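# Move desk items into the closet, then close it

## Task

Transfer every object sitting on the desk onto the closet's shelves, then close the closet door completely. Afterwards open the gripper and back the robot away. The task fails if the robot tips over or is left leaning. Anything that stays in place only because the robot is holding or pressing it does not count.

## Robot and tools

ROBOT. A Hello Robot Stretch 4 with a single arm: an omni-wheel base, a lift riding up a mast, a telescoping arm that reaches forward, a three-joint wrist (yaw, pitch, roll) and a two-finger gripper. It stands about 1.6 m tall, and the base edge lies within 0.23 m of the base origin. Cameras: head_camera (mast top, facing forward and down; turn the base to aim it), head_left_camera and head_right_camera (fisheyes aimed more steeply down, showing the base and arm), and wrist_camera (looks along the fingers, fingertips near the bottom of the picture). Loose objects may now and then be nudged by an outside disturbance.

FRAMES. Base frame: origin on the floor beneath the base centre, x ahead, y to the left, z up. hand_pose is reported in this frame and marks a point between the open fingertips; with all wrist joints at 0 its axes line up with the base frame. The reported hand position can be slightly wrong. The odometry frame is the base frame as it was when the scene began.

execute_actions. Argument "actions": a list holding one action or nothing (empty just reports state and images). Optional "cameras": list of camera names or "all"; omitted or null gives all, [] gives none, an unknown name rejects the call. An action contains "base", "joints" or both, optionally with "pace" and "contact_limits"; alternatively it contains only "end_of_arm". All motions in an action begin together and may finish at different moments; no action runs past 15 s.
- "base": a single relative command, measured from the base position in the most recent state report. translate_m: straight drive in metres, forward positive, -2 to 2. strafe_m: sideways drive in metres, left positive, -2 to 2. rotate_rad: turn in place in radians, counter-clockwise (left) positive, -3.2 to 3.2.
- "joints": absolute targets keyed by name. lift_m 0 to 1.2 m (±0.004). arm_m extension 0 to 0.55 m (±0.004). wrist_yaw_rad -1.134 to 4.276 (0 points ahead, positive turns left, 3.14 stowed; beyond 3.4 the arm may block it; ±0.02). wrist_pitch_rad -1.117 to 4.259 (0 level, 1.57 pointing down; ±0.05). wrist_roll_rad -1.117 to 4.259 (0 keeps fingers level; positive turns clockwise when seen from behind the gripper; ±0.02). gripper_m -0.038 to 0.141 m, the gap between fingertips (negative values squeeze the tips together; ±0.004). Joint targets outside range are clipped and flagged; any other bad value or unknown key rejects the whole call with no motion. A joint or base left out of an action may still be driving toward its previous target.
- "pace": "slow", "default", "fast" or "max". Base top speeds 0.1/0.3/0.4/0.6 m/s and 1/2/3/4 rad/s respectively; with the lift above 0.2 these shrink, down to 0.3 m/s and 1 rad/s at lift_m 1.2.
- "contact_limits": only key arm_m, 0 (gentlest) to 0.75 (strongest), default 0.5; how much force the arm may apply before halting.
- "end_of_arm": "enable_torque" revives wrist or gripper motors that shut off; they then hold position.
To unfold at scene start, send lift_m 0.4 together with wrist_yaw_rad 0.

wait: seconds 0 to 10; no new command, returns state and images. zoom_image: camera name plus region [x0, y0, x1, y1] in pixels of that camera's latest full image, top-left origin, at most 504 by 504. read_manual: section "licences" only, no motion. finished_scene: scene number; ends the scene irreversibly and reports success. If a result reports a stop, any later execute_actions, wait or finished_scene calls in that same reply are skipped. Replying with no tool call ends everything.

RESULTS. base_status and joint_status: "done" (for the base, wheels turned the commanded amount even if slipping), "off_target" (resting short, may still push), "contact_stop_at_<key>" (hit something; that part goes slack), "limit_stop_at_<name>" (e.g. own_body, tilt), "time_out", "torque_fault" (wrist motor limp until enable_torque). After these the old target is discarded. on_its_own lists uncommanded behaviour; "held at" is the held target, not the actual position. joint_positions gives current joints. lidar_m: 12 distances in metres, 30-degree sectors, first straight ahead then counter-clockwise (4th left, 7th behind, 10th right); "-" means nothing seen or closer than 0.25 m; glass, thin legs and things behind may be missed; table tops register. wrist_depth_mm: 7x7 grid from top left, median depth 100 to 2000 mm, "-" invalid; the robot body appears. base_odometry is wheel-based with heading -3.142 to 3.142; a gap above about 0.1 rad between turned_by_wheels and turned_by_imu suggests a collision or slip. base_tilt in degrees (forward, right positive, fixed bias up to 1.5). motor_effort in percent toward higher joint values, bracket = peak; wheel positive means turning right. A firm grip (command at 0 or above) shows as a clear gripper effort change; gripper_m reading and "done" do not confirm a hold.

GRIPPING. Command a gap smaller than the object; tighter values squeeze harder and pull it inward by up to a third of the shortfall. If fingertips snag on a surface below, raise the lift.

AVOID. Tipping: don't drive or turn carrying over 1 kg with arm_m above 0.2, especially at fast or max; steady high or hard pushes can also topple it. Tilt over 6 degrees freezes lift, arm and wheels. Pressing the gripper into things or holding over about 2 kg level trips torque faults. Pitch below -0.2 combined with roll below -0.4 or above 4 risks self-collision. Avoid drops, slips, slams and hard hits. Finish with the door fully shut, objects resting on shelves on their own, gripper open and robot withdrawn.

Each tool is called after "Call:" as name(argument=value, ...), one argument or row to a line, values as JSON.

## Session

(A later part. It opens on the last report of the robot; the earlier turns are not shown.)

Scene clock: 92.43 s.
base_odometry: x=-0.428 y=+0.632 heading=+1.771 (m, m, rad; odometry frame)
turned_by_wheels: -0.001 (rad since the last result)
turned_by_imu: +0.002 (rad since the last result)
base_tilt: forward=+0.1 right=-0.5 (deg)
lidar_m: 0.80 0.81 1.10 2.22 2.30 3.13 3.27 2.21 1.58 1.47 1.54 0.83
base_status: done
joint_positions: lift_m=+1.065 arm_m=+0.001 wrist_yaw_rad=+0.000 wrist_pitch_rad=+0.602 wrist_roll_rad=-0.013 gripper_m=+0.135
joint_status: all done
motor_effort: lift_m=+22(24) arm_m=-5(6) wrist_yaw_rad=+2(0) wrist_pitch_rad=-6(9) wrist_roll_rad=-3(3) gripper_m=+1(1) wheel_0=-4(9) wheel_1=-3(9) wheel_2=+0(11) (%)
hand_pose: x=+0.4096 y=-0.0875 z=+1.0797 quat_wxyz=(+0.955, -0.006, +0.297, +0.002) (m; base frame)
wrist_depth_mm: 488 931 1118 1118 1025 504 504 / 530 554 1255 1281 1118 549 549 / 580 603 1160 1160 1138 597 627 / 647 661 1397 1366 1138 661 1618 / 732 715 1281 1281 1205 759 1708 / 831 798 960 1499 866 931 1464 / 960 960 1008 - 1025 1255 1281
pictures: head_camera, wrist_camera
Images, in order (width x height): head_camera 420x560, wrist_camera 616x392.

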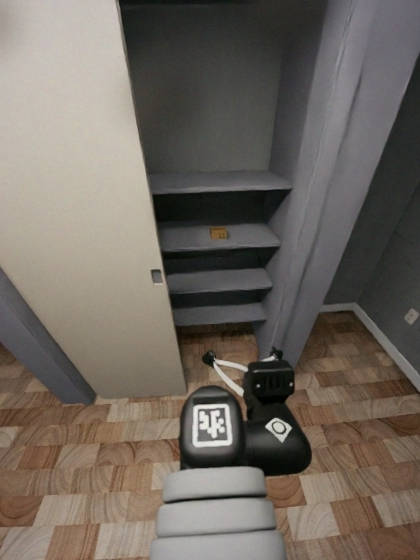

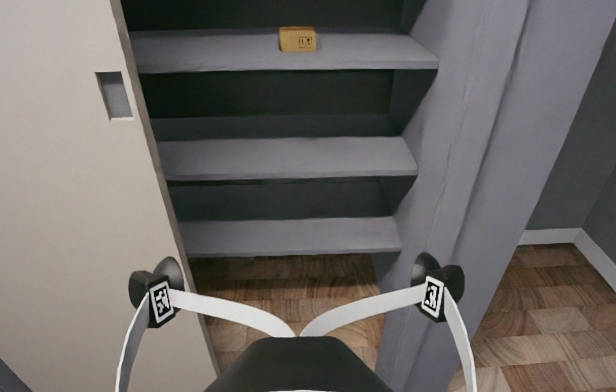

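Call:
execute_actions(
  actions=[
    {"base":{"rotate_rad":-2.777},"joints":{"lift_m":0.81,"gripper_m":0.12},"pace":"max"},
  ],
  cameras=[],
)

Call:
execute_actions(
  actions=[
    {"base":{"translate_m":1.82},"pace":"max"},
  ],
  cameras=["head_camera"],
)

Call:
execute_actions(
  actions=[
    {"base":{"rotate_rad":-0.36},"pace":"fast"},
  ],
  cameras=["head_camera","wrist_camera"],
)

Scene clock: 96.47 s.
base_odometry: x=-0.428 y=+0.632 heading=-1.005 (m, m, rad; odometry frame)
turned_by_wheels: -2.776 (rad since the last result)
turned_by_imu: -2.778 (rad since the last result)
base_tilt: forward=+0.1 right=-0.4 (deg)
lidar_m: 2.43 1.71 1.47 1.51 0.86 0.89 0.81 0.96 2.20 2.23 2.73 2.41
base_status: done
joint_positions: lift_m=+0.810 arm_m=+0.001 wrist_yaw_rad=+0.000 wrist_pitch_rad=+0.602 wrist_roll_rad=-0.013 gripper_m=+0.120
joint_status: all done
motor_effort: lift_m=+18(20) arm_m=-6(6) wrist_yaw_rad=+0(2) wrist_pitch_rad=-7(9) wrist_roll_rad=-3(3) gripper_m=+1(1) wheel_0=+5(10) wheel_1=+4(9) wheel_2=+3(12) (%)
hand_pose: x=+0.4096 y=-0.0874 z=+0.8250 quat_wxyz=(+0.955, -0.006, +0.296, +0.002) (m; base frame)
wrist_depth_mm: 1430 1808 - - - - - / 1464 1921 - - - - - / 1537 1983 - - - - - / 1576 1661 1661 1708 1708 1708 1708 / 1366 1366 1397 1397 1397 1397 1397 / 1160 1118 1118 1182 1118 1182 1160 / 1025 1025 1060 - 1060 1025 1025
pictures: none
No camera images: the call's "cameras" was empty. Leave "cameras" out to get every camera's image.

Scene clock: 102.33 s.
base_odometry: x=+0.548 y=-0.904 heading=-1.005 (m, m, rad; odometry frame)
turned_by_wheels: +0.000 (rad since the last result)
turned_by_imu: -0.011 (rad since the last result)
base_tilt: forward=+0.1 right=-0.4 (deg)
lidar_m: 0.72 0.88 0.86 0.90 1.10 2.09 2.48 3.17 2.81 2.69 0.81 0.72
base_status: done
joint_positions: lift_m=+0.810 arm_m=+0.001 wrist_yaw_rad=+0.000 wrist_pitch_rad=+0.602 wrist_roll_rad=-0.013 gripper_m=+0.120
joint_status: not commanded
motor_effort: lift_m=+18(18) arm_m=-5(6) wrist_yaw_rad=+1(1) wrist_pitch_rad=-6(7) wrist_roll_rad=-3(4) gripper_m=+0(0) wheel_0=+4(13) wheel_1=+1(9) wheel_2=+0(12) (%)
hand_pose: x=+0.4096 y=-0.0874 z=+0.8250 quat_wxyz=(+0.955, -0.006, +0.296, +0.002) (m; base frame)
wrist_depth_mm: 891 1138 1308 1229 1138 1078 1008 / 891 831 831 831 831 842 854 / 878 676 634 603 603 603 615 / 960 1255 1576 1618 1499 517 496 / 976 1281 1366 1397 1430 1430 1336 / 1042 1118 1098 1182 1138 1182 1182 / 1008 1008 1042 - 1060 1025 1025
pictures: head_camera
Images, in order (width x height): head_camera 420x560.

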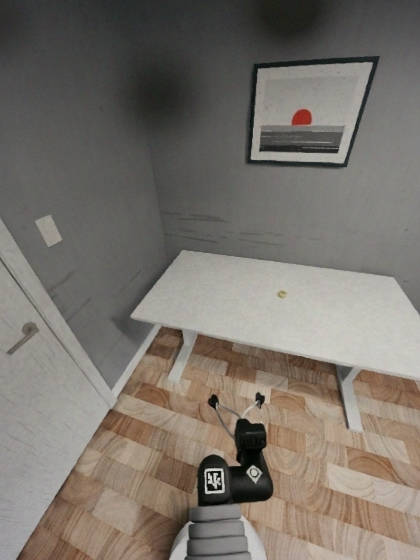

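Scene clock: 103.43 s.
base_odometry: x=+0.548 y=-0.904 heading=-1.364 (m, m, rad; odometry frame)
turned_by_wheels: -0.359 (rad since the last result)
turned_by_imu: -0.359 (rad since the last result)
base_tilt: forward=+0.2 right=-0.4 (deg)
lidar_m: 0.68 0.75 0.89 0.87 0.89 1.28 2.46 2.62 2.95 2.81 1.07 0.74
base_status: done
joint_positions: lift_m=+0.810 arm_m=+0.001 wrist_yaw_rad=+0.000 wrist_pitch_rad=+0.602 wrist_roll_rad=-0.013 gripper_m=+0.120
joint_status: not commanded
motor_effort: lift_m=+18(18) arm_m=-5(5) wrist_yaw_rad=+0(1) wrist_pitch_rad=-6(6) wrist_roll_rad=-3(3) gripper_m=+1(0) wheel_0=+6(8) wheel_1=+3(8) wheel_2=+2(8) (%)
hand_pose: x=+0.4096 y=-0.0874 z=+0.8250 quat_wxyz=(+0.955, -0.006, +0.296, +0.002) (m; base frame)
wrist_depth_mm: 1160 1138 1160 1160 1182 1205 1205 / 842 831 820 820 831 842 854 / 603 603 597 603 603 603 609 / 1060 1537 1537 1576 1537 1576 1576 / 1281 1366 1397 1366 1397 1336 1366 / 1182 1118 1118 1182 1118 1160 1160 / 991 1025 1060 - 1042 1025 1025
pictures: head_camera, wrist_camera
Images, in order (width x height): head_camera 420x560, wrist_camera 616x392.

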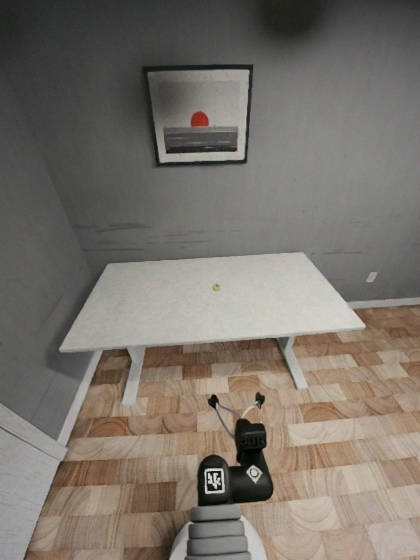

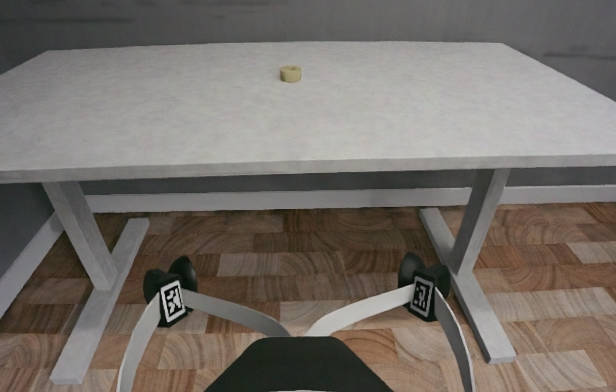

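Call:
execute_actions(
  actions=[
    {"base":{"translate_m":0.27},"joints":{"arm_m":0.28},"pace":"fast"},
  ],
  cameras=["wrist_camera"],
)

Scene clock: 105.70 s.
base_odometry: x=+0.603 y=-1.168 heading=-1.364 (m, m, rad; odometry frame)
turned_by_wheels: +0.000 (rad since the last result)
turned_by_imu: -0.001 (rad since the last result)
base_tilt: forward=+0.1 right=-0.5 (deg)
lidar_m: 0.43 0.46 0.63 0.83 0.91 1.30 2.76 2.88 2.94 2.80 0.67 0.47
base_status: done
joint_positions: lift_m=+0.810 arm_m=+0.279 wrist_yaw_rad=+0.000 wrist_pitch_rad=+0.602 wrist_roll_rad=-0.013 gripper_m=+0.120
joint_status: all done
motor_effort: lift_m=+18(18) arm_m=+5(7) wrist_yaw_rad=+0(1) wrist_pitch_rad=-4(6) wrist_roll_rad=-3(3) gripper_m=+1(0) wheel_0=+2(8) wheel_1=+1(9) wheel_2=+2(12) (%)
hand_pose: x=+0.6879 y=-0.0873 z=+0.8250 quat_wxyz=(+0.955, -0.006, +0.296, +0.002) (m; base frame)
wrist_depth_mm: 668 676 676 683 691 707 707 / 723 741 741 732 750 750 750 / 597 597 591 591 597 603 603 / 469 469 469 469 469 473 469 / 382 387 387 384 389 387 384 / 325 309 310 329 310 327 325 / 283 283 291 - 293 285 290
pictures: wrist_camera
Images, in order (width x height): wrist_camera 616x392.

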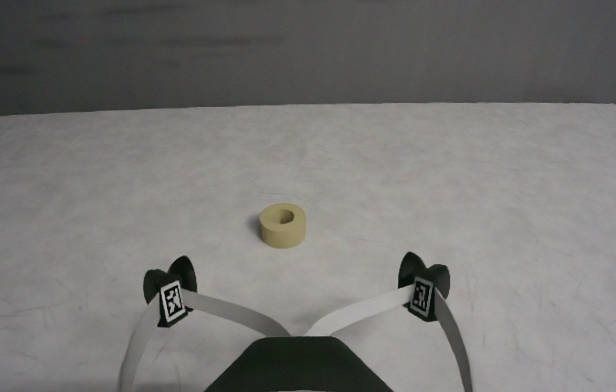

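Call:
execute_actions(
  actions=[
    {"base":{"strafe_m":0.016},"joints":{"arm_m":0.425,"lift_m":0.78}},
  ],
  cameras=["wrist_camera"],
)

Scene clock: 107.47 s.
base_odometry: x=+0.619 y=-1.165 heading=-1.364 (m, m, rad; odometry frame)
turned_by_wheels: +0.000 (rad since the last result)
turned_by_imu: +0.000 (rad since the last result)
base_tilt: forward=+0.1 right=-0.4 (deg)
lidar_m: 0.44 0.47 0.64 0.82 0.91 1.27 2.73 2.86 2.95 2.80 0.66 0.48
base_status: done
joint_positions: lift_m=+0.780 arm_m=+0.424 wrist_yaw_rad=+0.000 wrist_pitch_rad=+0.602 wrist_roll_rad=-0.013 gripper_m=+0.120
joint_status: all done
motor_effort: lift_m=+17(17) arm_m=+5(6) wrist_yaw_rad=+1(0) wrist_pitch_rad=-6(4) wrist_roll_rad=-3(3) gripper_m=+0(2) wheel_0=-3(8) wheel_1=+2(9) wheel_2=+0(7) (%)
hand_pose: x=+0.8327 y=-0.0874 z=+0.7951 quat_wxyz=(+0.955, -0.006, +0.296, +0.002) (m; base frame)
wrist_depth_mm: 539 544 544 554 559 564 569 / 580 591 597 603 609 615 615 / 535 535 530 535 530 535 539 / 415 418 418 418 421 421 418 / 340 342 345 345 345 343 343 / 289 276 276 272 276 291 291 / 253 253 259 - 260 253 257
pictures: wrist_camera
Images, in order (width x height): wrist_camera 616x392.

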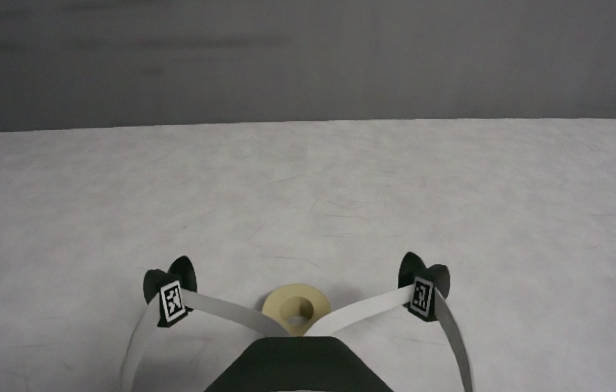

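Call:
execute_actions(
  actions=[
    {"joints":{"arm_m":0.432,"lift_m":0.733}},
  ],
  cameras=["wrist_camera"],
)

Scene clock: 108.73 s.
base_odometry: x=+0.619 y=-1.165 heading=-1.364 (m, m, rad; odometry frame)
turned_by_wheels: +0.000 (rad since the last result)
turned_by_imu: +0.000 (rad since the last result)
base_tilt: forward=+0.1 right=-0.4 (deg)
lidar_m: 0.44 0.47 0.65 0.83 0.90 1.29 2.72 2.89 2.97 2.81 0.66 0.47
base_status: not commanded
joint_positions: lift_m=+0.733 arm_m=+0.431 wrist_yaw_rad=+0.000 wrist_pitch_rad=+0.602 wrist_roll_rad=-0.013 gripper_m=+0.120
joint_status: all done
motor_effort: lift_m=+17(17) arm_m=+5(6) wrist_yaw_rad=+0(1) wrist_pitch_rad=-6(6) wrist_roll_rad=-3(4) gripper_m=+1(1) wheel_0=-3(4) wheel_1=+2(2) wheel_2=+0(0) (%)
hand_pose: x=+0.8397 y=-0.0874 z=+0.7481 quat_wxyz=(+0.955, -0.006, +0.296, +0.002) (m; base frame)
wrist_depth_mm: 530 539 539 544 549 559 569 / 564 569 580 580 580 580 585 / 436 430 427 430 433 433 436 / 338 338 340 340 340 340 340 / 277 278 279 278 279 279 278 / 234 223 223 213 224 236 236 / 205 204 211 - 211 205 206
pictures: wrist_camera
Images, in order (width x height): wrist_camera 616x392.

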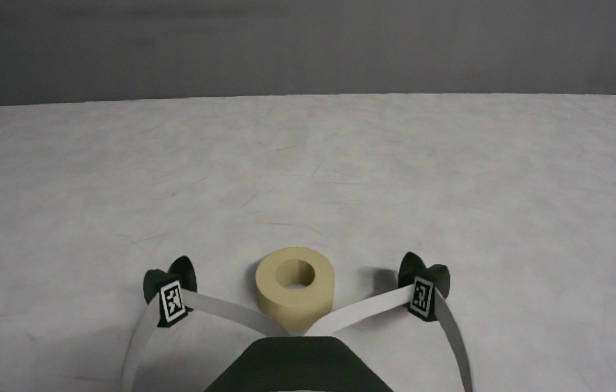

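Call:
execute_actions(
  actions=[
    {"joints":{"lift_m":0.729},"pace":"slow"},
  ],
  cameras=[],
)

Call:
execute_actions(
  actions=[
    {"joints":{"gripper_m":0.012}},
  ],
  cameras=["wrist_camera"],
)

Scene clock: 109.83 s.
base_odometry: x=+0.619 y=-1.165 heading=-1.364 (m, m, rad; odometry frame)
turned_by_wheels: +0.000 (rad since the last result)
turned_by_imu: +0.000 (rad since the last result)
base_tilt: forward=+0.1 right=-0.4 (deg)
lidar_m: 0.43 0.45 0.64 0.83 0.90 1.28 2.73 2.86 2.96 2.84 0.67 0.47
base_status: not commanded
joint_positions: lift_m=+0.729 arm_m=+0.431 wrist_yaw_rad=+0.000 wrist_pitch_rad=+0.602 wrist_roll_rad=-0.013 gripper_m=+0.120
joint_status: all done
motor_effort: lift_m=+17(16) arm_m=+5(5) wrist_yaw_rad=+0(0) wrist_pitch_rad=-5(6) wrist_roll_rad=-3(2) gripper_m=+1(0) wheel_0=-3(3) wheel_1=+2(2) wheel_2=+0(0) (%)
hand_pose: x=+0.8397 y=-0.0874 z=+0.7442 quat_wxyz=(+0.955, -0.006, +0.296, +0.002) (m; base frame)
wrist_depth_mm: 535 535 539 544 554 559 564 / 564 569 569 574 580 585 585 / 424 424 424 424 424 424 430 / 330 332 332 334 334 334 334 / 272 272 274 257 276 274 273 / 230 218 219 211 220 232 231 / 201 200 207 - 207 201 202
pictures: none
No camera images: the call's "cameras" was empty. Leave "cameras" out to get every camera's image.

Scene clock: 111.77 s.
base_odometry: x=+0.619 y=-1.165 heading=-1.364 (m, m, rad; odometry frame)
turned_by_wheels: +0.000 (rad since the last result)
turned_by_imu: +0.000 (rad since the last result)
base_tilt: forward=+0.1 right=-0.4 (deg)
lidar_m: 0.43 0.46 0.64 0.82 0.91 1.27 2.74 2.87 2.97 2.83 0.66 0.44
base_status: not commanded
joint_positions: lift_m=+0.729 arm_m=+0.431 wrist_yaw_rad=+0.000 wrist_pitch_rad=+0.602 wrist_roll_rad=-0.013 gripper_m=+0.012
joint_status: all done
motor_effort: lift_m=+17(17) arm_m=+5(5) wrist_yaw_rad=+1(1) wrist_pitch_rad=-4(3) wrist_roll_rad=-3(3) gripper_m=-18(18) wheel_0=-3(3) wheel_1=+2(2) wheel_2=+0(0) (%)
hand_pose: x=+0.8398 y=-0.0874 z=+0.7442 quat_wxyz=(+0.955, -0.006, +0.296, +0.002) (m; base frame)
wrist_depth_mm: 530 535 539 544 549 559 564 / 564 569 569 574 580 580 585 / 424 424 424 421 421 424 427 / 332 330 330 330 332 332 332 / 271 272 274 236 273 272 272 / 229 231 190 207 187 231 230 / 201 195 206 - 206 199 202
pictures: wrist_camera
Images, in order (width x height): wrist_camera 616x392.

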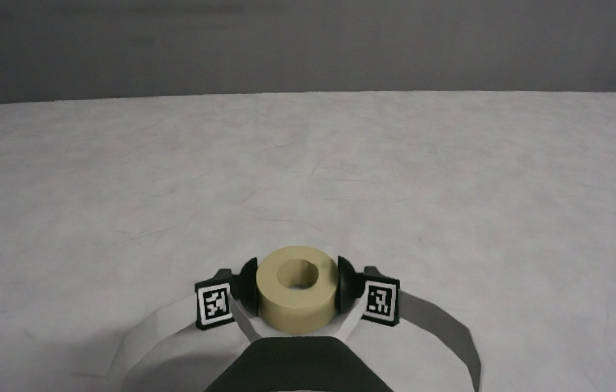

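Call:
execute_actions(
  actions=[
    {"joints":{"lift_m":0.79}},
  ],
  cameras=["wrist_camera"],
)

Call:
execute_actions(
  actions=[
    {"base":{"translate_m":-0.3},"joints":{"arm_m":0.0},"pace":"fast"},
  ],
  cameras=[],
)

Call:
execute_actions(
  actions=[
    {"base":{"rotate_rad":-2.76},"pace":"fast"},
  ],
  cameras=["head_camera"],
)

Call:
execute_actions(
  actions=[
    {"base":{"translate_m":1.8},"pace":"max"},
  ],
  cameras=["head_camera"],
)

Call:
execute_actions(
  actions=[
    {"base":{"rotate_rad":-0.37},"pace":"fast"},
  ],
  cameras=["head_camera","wrist_camera"],
)

Scene clock: 113.60 s.
base_odometry: x=+0.619 y=-1.165 heading=-1.364 (m, m, rad; odometry frame)
turned_by_wheels: +0.000 (rad since the last result)
turned_by_imu: +0.000 (rad since the last result)
base_tilt: forward=+0.1 right=-0.4 (deg)
lidar_m: 0.44 0.45 0.62 0.83 0.90 1.27 2.75 2.89 2.96 2.82 0.68 0.47
base_status: not commanded
joint_positions: lift_m=+0.790 arm_m=+0.431 wrist_yaw_rad=+0.000 wrist_pitch_rad=+0.602 wrist_roll_rad=-0.013 gripper_m=+0.012
joint_status: all done
motor_effort: lift_m=+22(24) arm_m=+5(5) wrist_yaw_rad=+1(1) wrist_pitch_rad=-7(5) wrist_roll_rad=-2(3) gripper_m=-19(19) wheel_0=-3(3) wheel_1=+2(2) wheel_2=+0(0) (%)
hand_pose: x=+0.8397 y=-0.0874 z=+0.8047 quat_wxyz=(+0.955, -0.006, +0.296, +0.002) (m; base frame)
wrist_depth_mm: 530 535 539 544 549 554 564 / 574 585 591 597 603 609 609 / 554 554 554 549 554 554 564 / 433 433 436 433 433 433 436 / 355 355 357 236 357 357 357 / 301 303 190 207 187 303 301 / 263 255 271 - 270 262 267
pictures: wrist_camera
Images, in order (width x height): wrist_camera 616x392.

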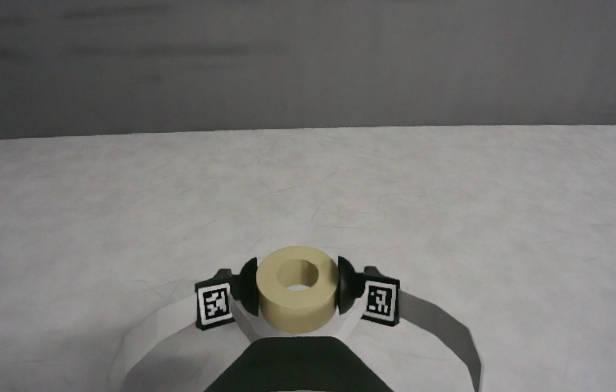

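Scene clock: 115.73 s.
base_odometry: x=+0.557 y=-0.871 heading=-1.364 (m, m, rad; odometry frame)
turned_by_wheels: +0.000 (rad since the last result)
turned_by_imu: +0.002 (rad since the last result)
base_tilt: forward=+0.2 right=-0.5 (deg)
lidar_m: 0.72 0.78 0.89 0.85 0.90 1.28 2.46 2.60 2.96 2.82 1.10 0.78
base_status: done
joint_positions: lift_m=+0.790 arm_m=+0.001 wrist_yaw_rad=+0.000 wrist_pitch_rad=+0.602 wrist_roll_rad=-0.013 gripper_m=+0.012
joint_status: all done
motor_effort: lift_m=+22(22) arm_m=-5(6) wrist_yaw_rad=+2(0) wrist_pitch_rad=-7(6) wrist_roll_rad=-3(3) gripper_m=-17(18) wheel_0=-3(9) wheel_1=-2(8) wheel_2=+1(15) (%)
hand_pose: x=+0.4095 y=-0.0875 z=+0.8046 quat_wxyz=(+0.955, -0.006, +0.297, +0.002) (m; base frame)
wrist_depth_mm: 1182 1160 1160 1160 1182 1229 1229 / 778 778 768 768 778 768 788 / 591 591 585 591 627 634 634 / 1255 1537 1576 1576 1576 1576 1618 / 1281 1308 1366 236 1366 1308 1366 / 1118 1118 190 206 187 1138 1160 / 976 960 1025 - 1025 991 1008
pictures: none
No camera images: the call's "cameras" was empty. Leave "cameras" out to get every camera's image.

Scene clock: 118.27 s.
base_odometry: x=+0.557 y=-0.871 heading=+2.160 (m, m, rad; odometry frame)
turned_by_wheels: -2.759 (rad since the last result)
turned_by_imu: -2.761 (rad since the last result)
base_tilt: forward=+0.1 right=-0.4 (deg)
lidar_m: 2.54 3.10 2.82 2.65 0.82 0.72 0.77 0.93 0.85 0.85 1.12 2.28
base_status: done
joint_positions: lift_m=+0.790 arm_m=+0.001 wrist_yaw_rad=+0.000 wrist_pitch_rad=+0.602 wrist_roll_rad=-0.013 gripper_m=+0.012
joint_status: not commanded
motor_effort: lift_m=+22(22) arm_m=-6(6) wrist_yaw_rad=+1(2) wrist_pitch_rad=-5(9) wrist_roll_rad=-3(3) gripper_m=-19(19) wheel_0=+4(10) wheel_1=+4(11) wheel_2=+3(9) (%)
hand_pose: x=+0.4096 y=-0.0874 z=+0.8046 quat_wxyz=(+0.955, -0.006, +0.297, +0.002) (m; base frame)
wrist_depth_mm: - - - - - - - / - - - - - - - / - - - - - - - / 1661 1661 1661 1661 1661 1661 1661 / 1366 1366 1366 236 1366 1366 1366 / 1160 1160 190 207 187 1160 1138 / 1008 976 1025 - 1042 1008 991
pictures: head_camera
Images, in order (width x height): head_camera 420x560.

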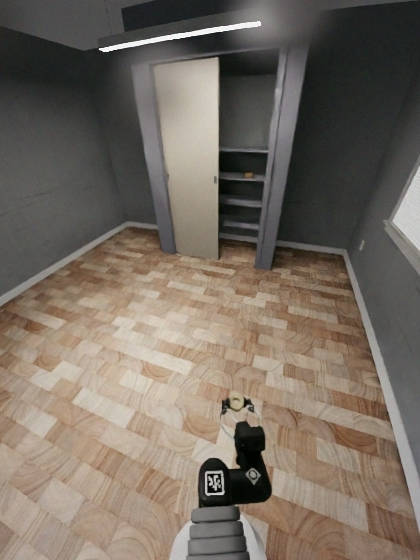

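Scene clock: 124.00 s.
base_odometry: x=-0.443 y=+0.625 heading=+2.160 (m, m, rad; odometry frame)
turned_by_wheels: +0.000 (rad since the last result)
turned_by_imu: -0.010 (rad since the last result)
base_tilt: forward=+0.2 right=-0.5 (deg)
lidar_m: 0.80 0.99 2.17 2.21 2.75 2.42 2.64 1.71 1.50 1.53 0.86 0.95
base_status: done
joint_positions: lift_m=+0.790 arm_m=+0.001 wrist_yaw_rad=+0.000 wrist_pitch_rad=+0.602 wrist_roll_rad=-0.013 gripper_m=+0.012
joint_status: not commanded
motor_effort: lift_m=+21(22) arm_m=-6(6) wrist_yaw_rad=+1(1) wrist_pitch_rad=-9(7) wrist_roll_rad=-3(2) gripper_m=-19(20) wheel_0=+3(8) wheel_1=+4(9) wheel_2=-1(14) (%)
hand_pose: x=+0.4096 y=-0.0874 z=+0.8046 quat_wxyz=(+0.955, -0.006, +0.297, +0.002) (m; base frame)
wrist_depth_mm: 699 634 574 525 1118 1060 991 / 768 699 627 569 931 878 820 / 854 788 699 634 1229 1182 1138 / 1042 904 788 699 1430 1008 976 / 1308 1042 891 236 1366 1366 1118 / 1138 1118 189 207 187 1160 1025 / 991 976 1042 - 1042 1008 768
pictures: head_camera
Images, in order (width x height): head_camera 420x560.

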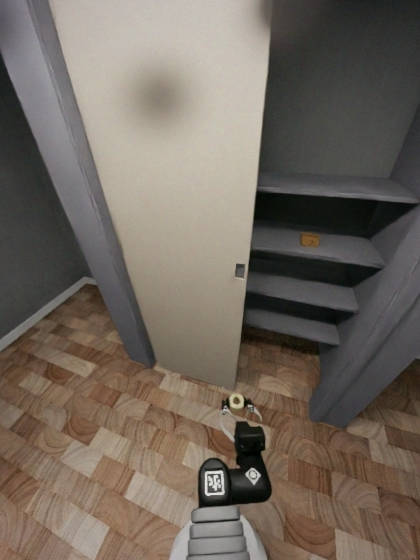

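Scene clock: 125.10 s.
base_odometry: x=-0.443 y=+0.625 heading=+1.791 (m, m, rad; odometry frame)
turned_by_wheels: -0.369 (rad since the last result)
turned_by_imu: -0.369 (rad since the last result)
base_tilt: forward=+0.2 right=-0.4 (deg)
lidar_m: 0.79 0.82 1.11 2.18 2.31 3.17 3.26 2.20 1.62 1.49 1.60 0.81
base_status: done
joint_positions: lift_m=+0.790 arm_m=+0.001 wrist_yaw_rad=+0.000 wrist_pitch_rad=+0.602 wrist_roll_rad=-0.013 gripper_m=+0.012
joint_status: not commanded
motor_effort: lift_m=+21(21) arm_m=-6(6) wrist_yaw_rad=+1(1) wrist_pitch_rad=-8(7) wrist_roll_rad=-3(3) gripper_m=-19(19) wheel_0=+4(9) wheel_1=+4(9) wheel_2=+2(6) (%)
hand_pose: x=+0.4096 y=-0.0874 z=+0.8046 quat_wxyz=(+0.955, -0.006, +0.297, +0.002) (m; base frame)
wrist_depth_mm: 500 508 1138 1138 1138 559 488 / 539 549 1281 1255 1160 569 539 / 597 603 1229 1229 1182 609 597 / 668 676 1060 1537 1160 668 699 / 750 750 1308 236 1308 750 1336 / 866 842 190 207 187 866 1138 / 976 976 976 - 991 976 1008
pictures: head_camera, wrist_camera
Images, in order (width x height): head_camera 420x560, wrist_camera 616x392.

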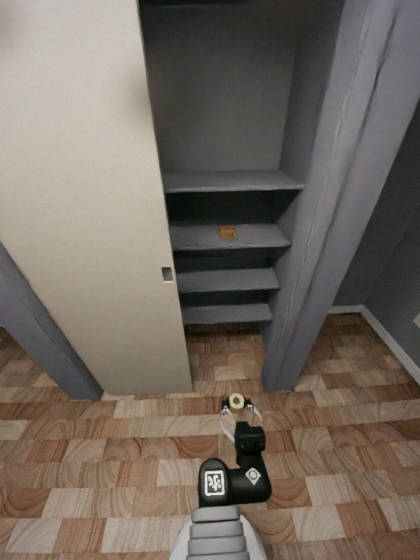

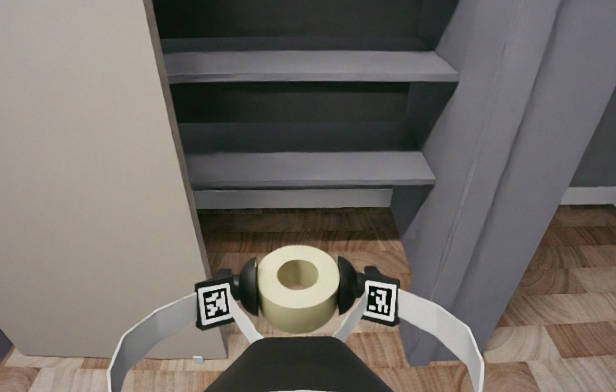

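Call:
execute_actions(
  actions=[
    {"base":{"strafe_m":-0.02},"joints":{"lift_m":0.757},"pace":"fast"},
  ],
  cameras=[],
)

Call:
execute_actions(
  actions=[
    {"base":{"translate_m":0.39},"joints":{"arm_m":0.1},"pace":"fast"},
  ],
  cameras=["head_camera","wrist_camera"],
)

Scene clock: 126.53 s.
base_odometry: x=-0.424 y=+0.629 heading=+1.791 (m, m, rad; odometry frame)
turned_by_wheels: +0.000 (rad since the last result)
turned_by_imu: +0.000 (rad since the last result)
base_tilt: forward=+0.2 right=-0.4 (deg)
lidar_m: 0.79 0.82 1.12 2.21 2.34 3.16 3.29 2.16 1.60 1.48 1.57 0.83
base_status: done
joint_positions: lift_m=+0.757 arm_m=+0.001 wrist_yaw_rad=+0.000 wrist_pitch_rad=+0.602 wrist_roll_rad=-0.013 gripper_m=+0.012
joint_status: all done
motor_effort: lift_m=+17(20) arm_m=-6(5) wrist_yaw_rad=+1(1) wrist_pitch_rad=-8(7) wrist_roll_rad=-3(3) gripper_m=-20(18) wheel_0=+3(13) wheel_1=-2(9) wheel_2=+0(6) (%)
hand_pose: x=+0.4096 y=-0.0874 z=+0.7720 quat_wxyz=(+0.955, -0.006, +0.297, +0.002) (m; base frame)
wrist_depth_mm: 500 517 1118 1118 1060 521 492 / 539 554 1281 1308 1229 549 539 / 597 603 1160 1160 1118 597 603 / 668 668 1537 1499 1255 668 1464 / 750 759 1281 236 1255 741 1308 / 866 842 190 207 187 866 1118 / 960 931 960 - 976 960 976
pictures: none
No camera images: the call's "cameras" was empty. Leave "cameras" out to get every camera's image.

Scene clock: 128.90 s.
base_odometry: x=-0.509 y=+1.010 heading=+1.792 (m, m, rad; odometry frame)
turned_by_wheels: +0.000 (rad since the last result)
turned_by_imu: -0.002 (rad since the last result)
base_tilt: forward=+0.1 right=-0.4 (deg)
lidar_m: 0.68 0.41 0.59 2.21 2.34 3.19 3.71 2.20 1.57 1.48 0.54 0.49
base_status: done
joint_positions: lift_m=+0.757 arm_m=+0.099 wrist_yaw_rad=+0.000 wrist_pitch_rad=+0.602 wrist_roll_rad=-0.013 gripper_m=+0.012
joint_status: all done
motor_effort: lift_m=+18(18) arm_m=+5(6) wrist_yaw_rad=+0(1) wrist_pitch_rad=-6(7) wrist_roll_rad=-2(2) gripper_m=-19(17) wheel_0=+5(10) wheel_1=+2(8) wheel_2=-1(15) (%)
hand_pose: x=+0.5077 y=-0.0874 z=+0.7720 quat_wxyz=(+0.955, -0.006, +0.297, +0.002) (m; base frame)
wrist_depth_mm: 707 723 707 723 723 707 504 / 707 699 691 691 691 654 508 / 508 504 500 504 504 504 480 / 842 866 866 878 878 676 477 / 741 750 750 236 759 699 504 / 647 634 190 207 187 634 512 / 960 946 991 - 1008 621 508
pictures: head_camera, wrist_camera
Images, in order (width x height): head_camera 420x560, wrist_camera 616x392.

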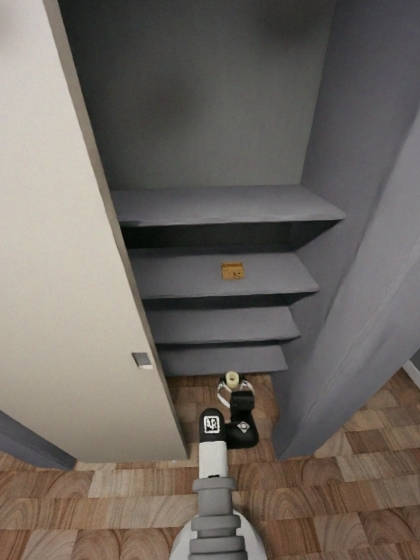

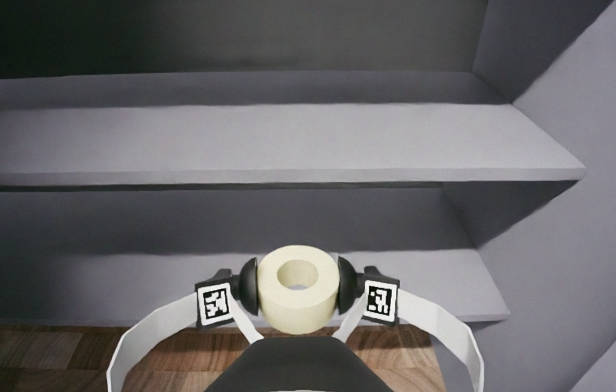

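Call:
execute_actions(
  actions=[
    {"joints":{"arm_m":0.41}},
  ],
  cameras=["wrist_camera"],
)

Call:
execute_actions(
  actions=[
    {"joints":{"lift_m":0.725},"pace":"slow"},
  ],
  cameras=["wrist_camera"],
)

Scene clock: 131.23 s.
base_odometry: x=-0.509 y=+1.010 heading=+1.792 (m, m, rad; odometry frame)
turned_by_wheels: +0.000 (rad since the last result)
turned_by_imu: +0.000 (rad since the last result)
base_tilt: forward=+0.1 right=-0.4 (deg)
lidar_m: 0.70 0.42 0.58 2.20 2.29 3.17 3.71 2.19 1.58 1.47 0.54 0.48
base_status: not commanded
joint_positions: lift_m=+0.757 arm_m=+0.409 wrist_yaw_rad=+0.000 wrist_pitch_rad=+0.602 wrist_roll_rad=-0.013 gripper_m=+0.012
joint_status: all done
motor_effort: lift_m=+18(18) arm_m=+5(7) wrist_yaw_rad=+0(0) wrist_pitch_rad=-8(9) wrist_roll_rad=-2(3) gripper_m=-18(19) wheel_0=+5(5) wheel_1=+3(2) wheel_2=-1(1) (%)
hand_pose: x=+0.8177 y=-0.0874 z=+0.7720 quat_wxyz=(+0.955, -0.006, +0.296, +0.002) (m; base frame)
wrist_depth_mm: 427 433 433 436 439 442 442 / 466 469 473 477 480 480 480 / 492 496 500 504 500 504 477 / 392 394 392 394 397 394 394 / 322 324 325 236 325 324 325 / 273 273 190 206 187 274 273 / 238 231 245 - 245 236 239
pictures: wrist_camera
Images, in order (width x height): wrist_camera 616x392.

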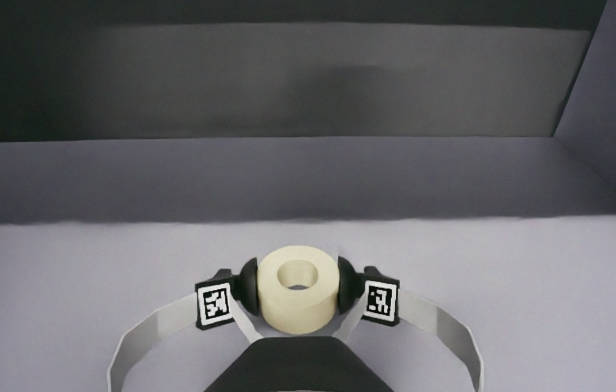

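Scene clock: 132.33 s.
base_odometry: x=-0.509 y=+1.010 heading=+1.792 (m, m, rad; odometry frame)
turned_by_wheels: +0.000 (rad since the last result)
turned_by_imu: +0.000 (rad since the last result)
base_tilt: forward=+0.1 right=-0.4 (deg)
lidar_m: 0.69 0.41 0.59 2.22 2.33 3.16 3.69 2.17 1.56 1.46 0.50 0.50
base_status: not commanded
joint_positions: lift_m=+0.725 arm_m=+0.409 wrist_yaw_rad=+0.000 wrist_pitch_rad=+0.602 wrist_roll_rad=-0.013 gripper_m=+0.012
joint_status: all done
motor_effort: lift_m=+17(18) arm_m=+5(5) wrist_yaw_rad=+0(0) wrist_pitch_rad=-7(8) wrist_roll_rad=-3(3) gripper_m=-19(19) wheel_0=+4(4) wheel_1=+2(3) wheel_2=-1(1) (%)
hand_pose: x=+0.8177 y=-0.0874 z=+0.7401 quat_wxyz=(+0.955, -0.006, +0.296, +0.002) (m; base frame)
wrist_depth_mm: 430 433 433 433 439 442 439 / 466 469 477 477 477 480 480 / 433 430 433 430 433 436 439 / 338 338 340 340 342 340 340 / 277 279 279 236 281 281 279 / 235 236 189 207 187 236 236 / 206 200 211 - 211 204 207
pictures: wrist_camera
Images, in order (width x height): wrist_camera 616x392.

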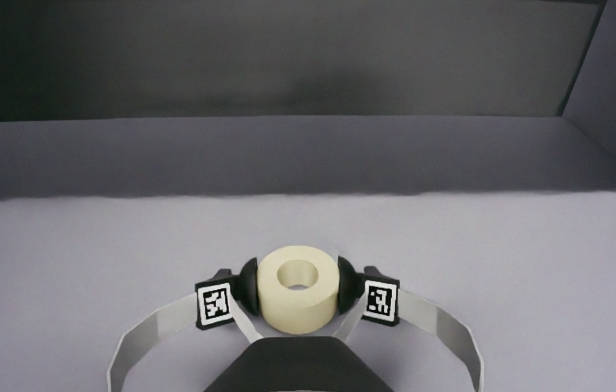

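Call:
execute_actions(
  actions=[
    {"joints":{"lift_m":0.7205},"pace":"slow"},
  ],
  cameras=[],
)

Call:
execute_actions(
  actions=[
    {"joints":{"gripper_m":0.09}},
  ],
  cameras=["wrist_camera"],
)

Scene clock: 133.10 s.
base_odometry: x=-0.509 y=+1.010 heading=+1.792 (m, m, rad; odometry frame)
turned_by_wheels: +0.000 (rad since the last result)
turned_by_imu: +0.000 (rad since the last result)
base_tilt: forward=+0.2 right=-0.5 (deg)
lidar_m: 0.69 0.42 0.58 2.19 2.33 3.17 3.70 2.16 1.53 1.48 0.54 0.51
base_status: not commanded
joint_positions: lift_m=+0.721 arm_m=+0.409 wrist_yaw_rad=+0.000 wrist_pitch_rad=+0.602 wrist_roll_rad=-0.013 gripper_m=+0.012
joint_status: all done
motor_effort: lift_m=+17(16) arm_m=+5(5) wrist_yaw_rad=+0(0) wrist_pitch_rad=-6(6) wrist_roll_rad=-3(2) gripper_m=-20(17) wheel_0=+5(5) wheel_1=+3(2) wheel_2=-1(1) (%)
hand_pose: x=+0.8177 y=-0.0874 z=+0.7356 quat_wxyz=(+0.955, -0.006, +0.296, +0.002) (m; base frame)
wrist_depth_mm: 427 433 433 436 436 439 442 / 466 469 477 477 480 480 477 / 424 424 421 421 421 424 427 / 332 330 332 332 332 332 334 / 272 272 273 236 274 273 273 / 230 230 189 207 187 232 230 / 201 195 206 - 207 200 202
pictures: none
No camera images: the call's "cameras" was empty. Leave "cameras" out to get every camera's image.

Scene clock: 134.67 s.
base_odometry: x=-0.509 y=+1.010 heading=+1.792 (m, m, rad; odometry frame)
turned_by_wheels: +0.000 (rad since the last result)
turned_by_imu: +0.000 (rad since the last result)
base_tilt: forward=+0.2 right=-0.5 (deg)
lidar_m: 0.68 0.42 0.58 2.20 2.31 3.20 3.72 2.18 1.55 1.47 0.52 0.51
base_status: not commanded
joint_positions: lift_m=+0.721 arm_m=+0.409 wrist_yaw_rad=+0.000 wrist_pitch_rad=+0.600 wrist_roll_rad=-0.013 gripper_m=+0.090
joint_status: all done
motor_effort: lift_m=+17(17) arm_m=+5(5) wrist_yaw_rad=+0(0) wrist_pitch_rad=-2(4) wrist_roll_rad=-3(3) gripper_m=+1(18) wheel_0=+4(5) wheel_1=+2(2) wheel_2=-1(1) (%)
hand_pose: x=+0.8180 y=-0.0874 z=+0.7360 quat_wxyz=(+0.955, -0.006, +0.296, +0.002) (m; base frame)
wrist_depth_mm: 427 430 430 436 436 436 439 / 466 469 473 477 477 480 477 / 430 427 427 427 427 430 433 / 334 334 336 336 336 336 336 / 273 274 276 268 276 276 276 / 231 233 213 215 204 233 232 / 202 200 208 - 208 202 204
pictures: wrist_camera
Images, in order (width x height): wrist_camera 616x392.

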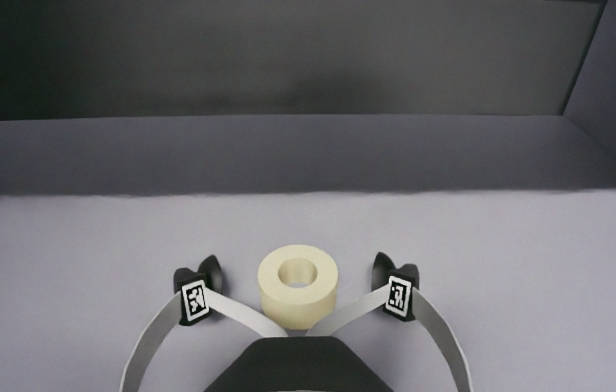

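Call:
execute_actions(
  actions=[
    {"joints":{"lift_m":0.745}},
  ],
  cameras=[],
)

Call:
execute_actions(
  actions=[
    {"joints":{"arm_m":0.0},"base":{"translate_m":-0.25},"pace":"fast"},
  ],
  cameras=["head_camera","wrist_camera"],
)

Call:
execute_actions(
  actions=[
    {"base":{"rotate_rad":-1.571},"joints":{"lift_m":0.875,"gripper_m":0.0},"pace":"fast"},
  ],
  cameras=[],
)

Call:
execute_actions(
  actions=[
    {"base":{"translate_m":-0.40},"joints":{"wrist_yaw_rad":1.57,"wrist_pitch_rad":0},"pace":"fast"},
  ],
)

Scene clock: 136.17 s.
base_odometry: x=-0.509 y=+1.010 heading=+1.792 (m, m, rad; odometry frame)
turned_by_wheels: +0.000 (rad since the last result)
turned_by_imu: +0.000 (rad since the last result)
base_tilt: forward=+0.2 right=-0.5 (deg)
lidar_m: 0.67 0.41 0.58 2.19 2.30 3.18 3.70 2.15 1.54 1.48 0.52 0.52
base_status: not commanded
joint_positions: lift_m=+0.745 arm_m=+0.409 wrist_yaw_rad=+0.000 wrist_pitch_rad=+0.601 wrist_roll_rad=-0.013 gripper_m=+0.090
joint_status: all done
motor_effort: lift_m=+22(23) arm_m=+5(5) wrist_yaw_rad=+1(0) wrist_pitch_rad=-6(5) wrist_roll_rad=-2(3) gripper_m=-1(0) wheel_0=+5(5) wheel_1=+3(2) wheel_2=-1(1) (%)
hand_pose: x=+0.8178 y=-0.0874 z=+0.7598 quat_wxyz=(+0.955, -0.006, +0.296, +0.002) (m; base frame)
wrist_depth_mm: 427 433 433 433 439 442 442 / 466 469 473 477 480 480 477 / 480 473 477 477 477 477 466 / 373 373 375 373 375 375 375 / 306 307 307 307 309 306 306 / 257 259 200 232 199 260 259 / 226 224 232 - 233 225 227
pictures: none
No camera images: the call's "cameras" was empty. Leave "cameras" out to get every camera's image.

Scene clock: 138.10 s.
base_odometry: x=-0.455 y=+0.766 heading=+1.791 (m, m, rad; odometry frame)
turned_by_wheels: +0.000 (rad since the last result)
turned_by_imu: +0.001 (rad since the last result)
base_tilt: forward=+0.1 right=-0.5 (deg)
lidar_m: 0.66 0.66 0.90 2.20 2.30 3.16 3.42 2.14 1.57 1.47 1.55 0.71
base_status: done
joint_positions: lift_m=+0.745 arm_m=+0.001 wrist_yaw_rad=+0.000 wrist_pitch_rad=+0.602 wrist_roll_rad=-0.013 gripper_m=+0.090
joint_status: all done
motor_effort: lift_m=+22(23) arm_m=-5(7) wrist_yaw_rad=+2(2) wrist_pitch_rad=-8(6) wrist_roll_rad=-3(2) gripper_m=-2(1) wheel_0=-4(7) wheel_1=-1(9) wheel_2=+0(16) (%)
hand_pose: x=+0.4096 y=-0.0875 z=+0.7596 quat_wxyz=(+0.955, -0.006, +0.297, +0.002) (m; base frame)
wrist_depth_mm: 373 976 991 1008 991 707 377 / 404 723 1138 1160 1098 707 392 / 445 1025 1138 1118 1098 530 436 / 496 521 976 976 976 535 492 / 559 580 1281 1308 1229 574 559 / 647 627 200 1098 199 640 699 / 741 732 931 - 931 741 960
pictures: head_camera, wrist_camera
Images, in order (width x height): head_camera 420x560, wrist_camera 616x392.

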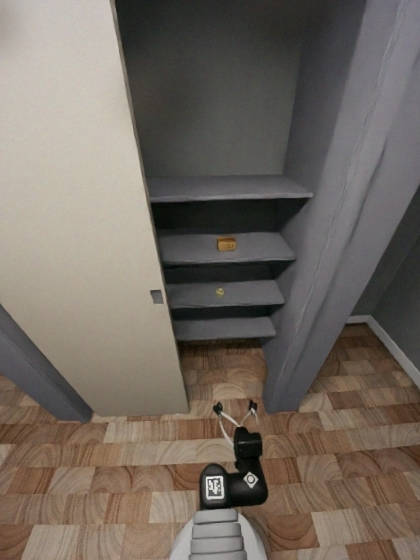

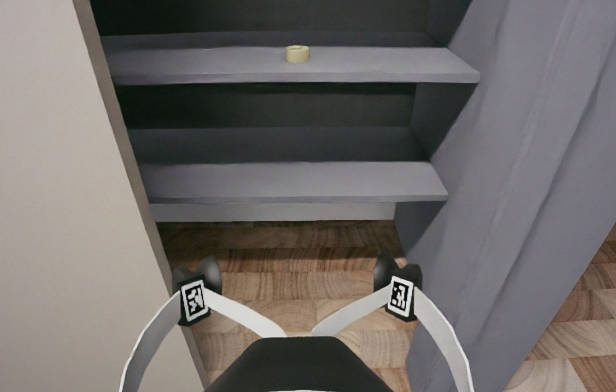

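Scene clock: 140.00 s.
base_odometry: x=-0.455 y=+0.766 heading=+0.221 (m, m, rad; odometry frame)
turned_by_wheels: -1.570 (rad since the last result)
turned_by_imu: -1.571 (rad since the last result)
base_tilt: forward=+0.1 right=-0.5 (deg)
lidar_m: 1.47 1.57 0.72 0.68 0.68 0.95 2.19 2.31 3.14 2.56 2.10 1.59
base_status: done
joint_positions: lift_m=+0.875 arm_m=+0.001 wrist_yaw_rad=+0.000 wrist_pitch_rad=+0.602 wrist_roll_rad=-0.013 gripper_m=+0.000
joint_status: all done
motor_effort: lift_m=+22(24) arm_m=-6(6) wrist_yaw_rad=+0(2) wrist_pitch_rad=-7(7) wrist_roll_rad=-3(3) gripper_m=-4(6) wheel_0=+3(10) wheel_1=+4(10) wheel_2=+1(12) (%)
hand_pose: x=+0.4096 y=-0.0874 z=+0.8897 quat_wxyz=(+0.955, -0.006, +0.296, +0.002) (m; base frame)
wrist_depth_mm: 1182 1160 1160 1160 1182 1205 1205 / 1281 1281 1281 1336 1308 1308 1308 / 1430 1430 1430 1464 1430 1397 1430 / 1576 1576 1576 1618 1618 1576 1618 / 1499 1464 1499 1499 1464 1464 1499 / 1255 1255 186 192 1229 1255 1255 / 1078 1078 1098 - 1098 1078 1098
pictures: none
No camera images: the call's "cameras" was empty. Leave "cameras" out to get every camera's image.

Scene clock: 142.47 s.
base_odometry: x=-0.845 y=+0.678 heading=+0.220 (m, m, rad; odometry frame)
turned_by_wheels: +0.000 (rad since the last result)
turned_by_imu: +0.002 (rad since the last result)
base_tilt: forward=+0.1 right=-0.4 (deg)
lidar_m: 1.88 1.01 0.65 0.65 0.70 1.90 1.82 1.87 2.62 2.58 2.65 2.00
base_status: done
joint_positions: lift_m=+0.875 arm_m=+0.001 wrist_yaw_rad=+1.570 wrist_pitch_rad=+0.003 wrist_roll_rad=-0.013 gripper_m=+0.000
joint_status: all done
motor_effort: lift_m=+22(22) arm_m=-5(5) wrist_yaw_rad=+0(7) wrist_pitch_rad=-9(13) wrist_roll_rad=-3(3) gripper_m=-6(5) wheel_0=-2(7) wheel_1=-2(8) wheel_2=-2(10) (%)
hand_pose: x=+0.2595 y=+0.2884 z=+1.0523 quat_wxyz=(+0.707, -0.006, -0.004, +0.707) (m; base frame)
wrist_depth_mm: 591 597 597 1281 1308 1160 668 / 597 597 603 917 1308 1098 676 / 597 597 603 1025 1308 1098 683 / 603 597 609 1042 1336 1118 691 / 597 603 603 615 1336 1182 691 / 603 603 186 192 1042 1042 691 / 609 609 609 - 1281 1098 683
pictures: head_camera, head_left_camera, head_right_camera, wrist_camera
Images, in order (width x height): head_camera 420x560, head_left_camera 420x672, head_right_camera 420x672, wrist_camera 616x392.

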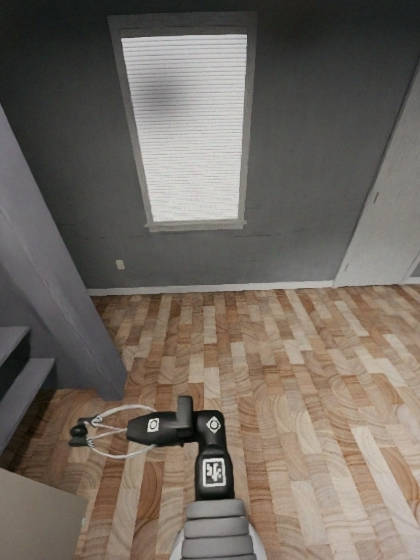

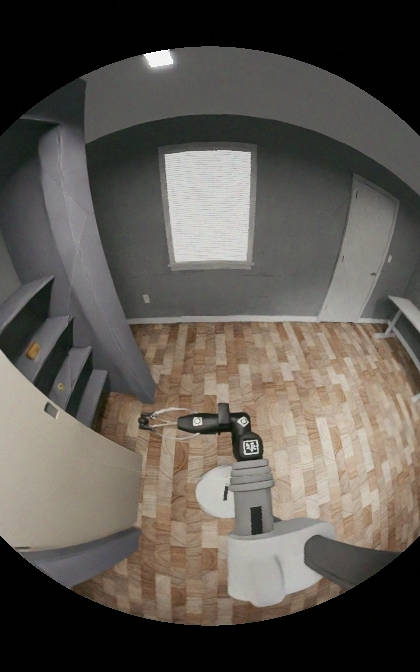

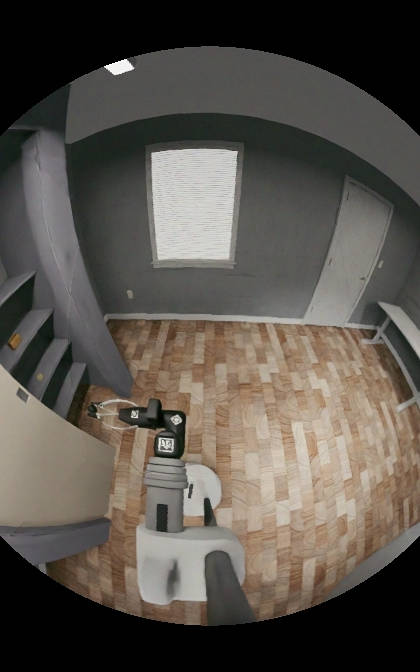

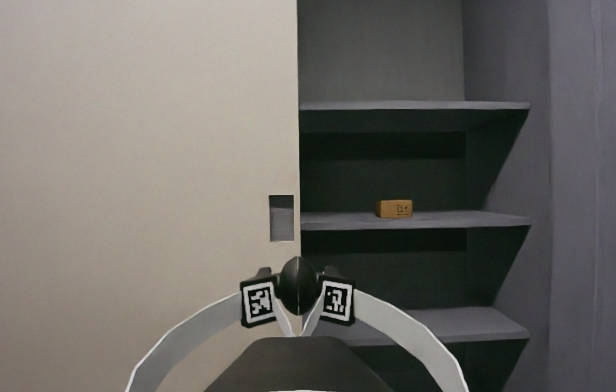

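Call:
execute_actions(
  actions=[
    {"base":{"rotate_rad":-0.02}},
  ],
  cameras=[],
)

Call:
execute_actions(
  actions=[
    {"base":{"translate_m":-0.04}},
  ],
  cameras=[],
)

Call:
execute_actions(
  actions=[
    {"base":{"strafe_m":0.30},"pace":"fast"},
  ],
  cameras=["head_camera","wrist_camera"],
)

Scene clock: 143.83 s.
base_odometry: x=-0.845 y=+0.678 heading=+0.201 (m, m, rad; odometry frame)
turned_by_wheels: -0.019 (rad since the last result)
turned_by_imu: -0.019 (rad since the last result)
base_tilt: forward=+0.1 right=-0.4 (deg)
lidar_m: 1.90 0.99 0.69 0.64 0.68 1.90 1.80 1.88 2.53 2.58 2.64 2.00
base_status: done
joint_positions: lift_m=+0.875 arm_m=+0.001 wrist_yaw_rad=+1.570 wrist_pitch_rad=+0.003 wrist_roll_rad=-0.013 gripper_m=+0.000
joint_status: not commanded
motor_effort: lift_m=+22(22) arm_m=-5(5) wrist_yaw_rad=+1(1) wrist_pitch_rad=-9(8) wrist_roll_rad=-2(3) gripper_m=-6(4) wheel_0=+4(3) wheel_1=+3(5) wheel_2=+2(6) (%)
hand_pose: x=+0.2595 y=+0.2884 z=+1.0523 quat_wxyz=(+0.707, -0.006, -0.004, +0.707) (m; base frame)
wrist_depth_mm: 591 597 597 1308 1308 1098 654 / 591 597 603 1336 1308 1042 661 / 591 597 603 1205 1336 1060 661 / 597 603 609 1336 1336 1042 661 / 597 603 609 931 1336 1138 668 / 603 609 186 193 1042 1042 668 / 603 609 615 - 1308 1060 668
pictures: none
No camera images: the call's "cameras" was empty. Leave "cameras" out to get every camera's image.

Scene clock: 144.93 s.
base_odometry: x=-0.884 y=+0.670 heading=+0.201 (m, m, rad; odometry frame)
turned_by_wheels: +0.000 (rad since the last result)
turned_by_imu: +0.000 (rad since the last result)
base_tilt: forward=+0.2 right=-0.5 (deg)
lidar_m: 1.91 0.98 0.68 0.64 0.68 1.87 1.76 1.83 2.51 2.60 2.66 2.06
base_status: done
joint_positions: lift_m=+0.875 arm_m=+0.001 wrist_yaw_rad=+1.570 wrist_pitch_rad=+0.003 wrist_roll_rad=-0.013 gripper_m=+0.000
joint_status: not commanded
motor_effort: lift_m=+22(22) arm_m=-5(5) wrist_yaw_rad=+1(0) wrist_pitch_rad=-9(9) wrist_roll_rad=-2(3) gripper_m=-5(5) wheel_0=-4(6) wheel_1=-4(8) wheel_2=+3(9) (%)
hand_pose: x=+0.2595 y=+0.2884 z=+1.0523 quat_wxyz=(+0.707, -0.006, -0.004, +0.707) (m; base frame)
wrist_depth_mm: 597 591 597 597 1308 1182 699 / 591 597 597 603 1336 1118 707 / 591 597 603 615 1336 1138 715 / 597 603 609 621 1336 1138 723 / 603 603 609 615 1336 1229 723 / 603 609 186 193 1060 1060 723 / 603 609 615 - 1308 1118 715
pictures: none
No camera images: the call's "cameras" was empty. Leave "cameras" out to get every camera's image.

Scene clock: 147.00 s.
base_odometry: x=-0.944 y=+0.964 heading=+0.200 (m, m, rad; odometry frame)
turned_by_wheels: +0.000 (rad since the last result)
turned_by_imu: +0.000 (rad since the last result)
base_tilt: forward=+0.1 right=-0.5 (deg)
lidar_m: 1.92 0.86 0.35 0.33 0.36 0.51 1.77 1.82 2.49 2.91 2.78 2.02
base_status: done
joint_positions: lift_m=+0.875 arm_m=+0.001 wrist_yaw_rad=+1.570 wrist_pitch_rad=+0.003 wrist_roll_rad=-0.013 gripper_m=+0.000
joint_status: not commanded
motor_effort: lift_m=+22(22) arm_m=-5(5) wrist_yaw_rad=+1(1) wrist_pitch_rad=-9(9) wrist_roll_rad=-3(3) gripper_m=-6(4) wheel_0=-1(12) wheel_1=-1(13) wheel_2=+0(1) (%)
hand_pose: x=+0.2595 y=+0.2884 z=+1.0523 quat_wxyz=(+0.707, -0.006, -0.004, +0.707) (m; base frame)
wrist_depth_mm: 298 303 304 306 1025 1025 831 / 301 303 306 306 768 768 750 / 301 304 306 309 1042 1042 831 / 304 307 309 310 1042 1042 854 / 304 306 309 322 1042 1042 768 / 307 307 186 192 1042 1042 842 / 307 307 310 - 768 778 759
pictures: head_camera, wrist_camera
Images, in order (width x height): head_camera 420x560, wrist_camera 616x392.

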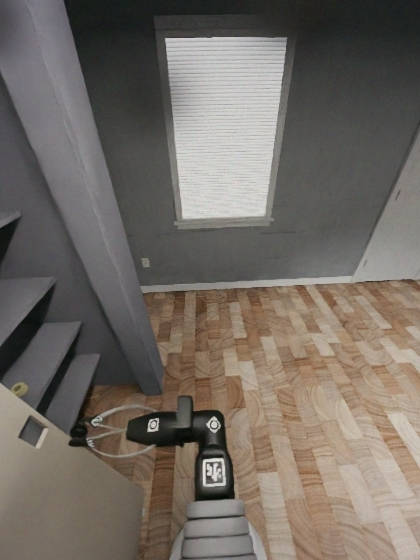

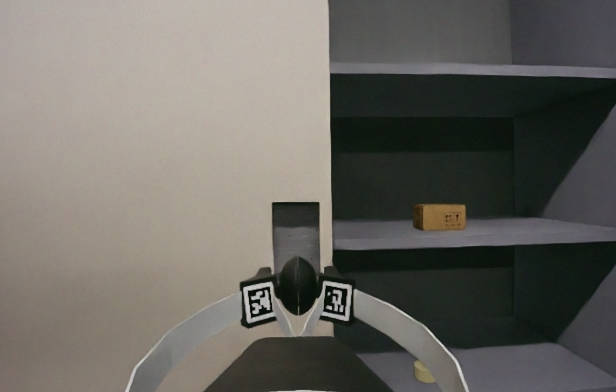

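Call:
execute_actions(
  actions=[
    {"base":{"strafe_m":0.055}},
  ],
  cameras=["wrist_camera"],
)

Scene clock: 148.27 s.
base_odometry: x=-0.955 y=+1.018 heading=+0.201 (m, m, rad; odometry frame)
turned_by_wheels: +0.000 (rad since the last result)
turned_by_imu: +0.000 (rad since the last result)
base_tilt: forward=+0.1 right=-0.5 (deg)
lidar_m: 1.91 0.82 0.31 0.28 0.30 0.46 1.76 1.84 2.50 2.93 2.79 2.01
base_status: done
joint_positions: lift_m=+0.875 arm_m=+0.001 wrist_yaw_rad=+1.570 wrist_pitch_rad=+0.003 wrist_roll_rad=-0.013 gripper_m=+0.000
joint_status: not commanded
motor_effort: lift_m=+22(22) arm_m=-5(5) wrist_yaw_rad=+1(1) wrist_pitch_rad=-8(7) wrist_roll_rad=-3(3) gripper_m=-4(4) wheel_0=-1(10) wheel_1=+2(11) wheel_2=+0(1) (%)
hand_pose: x=+0.2595 y=+0.2884 z=+1.0523 quat_wxyz=(+0.707, -0.006, -0.004, +0.707) (m; base frame)
wrist_depth_mm: 247 249 251 253 976 976 820 / 248 250 252 253 683 683 676 / 249 250 252 254 976 976 831 / 250 252 253 256 991 991 842 / 251 252 254 266 741 991 768 / 252 253 186 192 991 1008 842 / 253 254 256 - 778 778 759
pictures: wrist_camera
Images, in order (width x height): wrist_camera 616x392.

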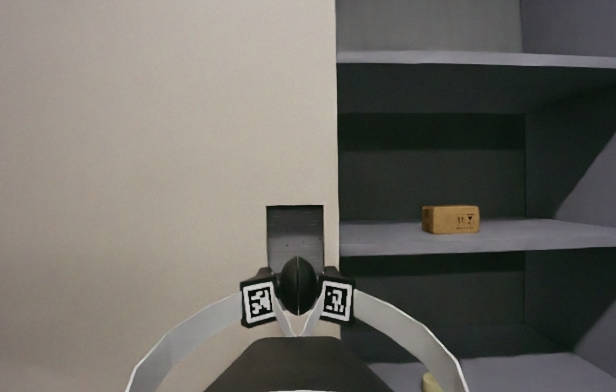

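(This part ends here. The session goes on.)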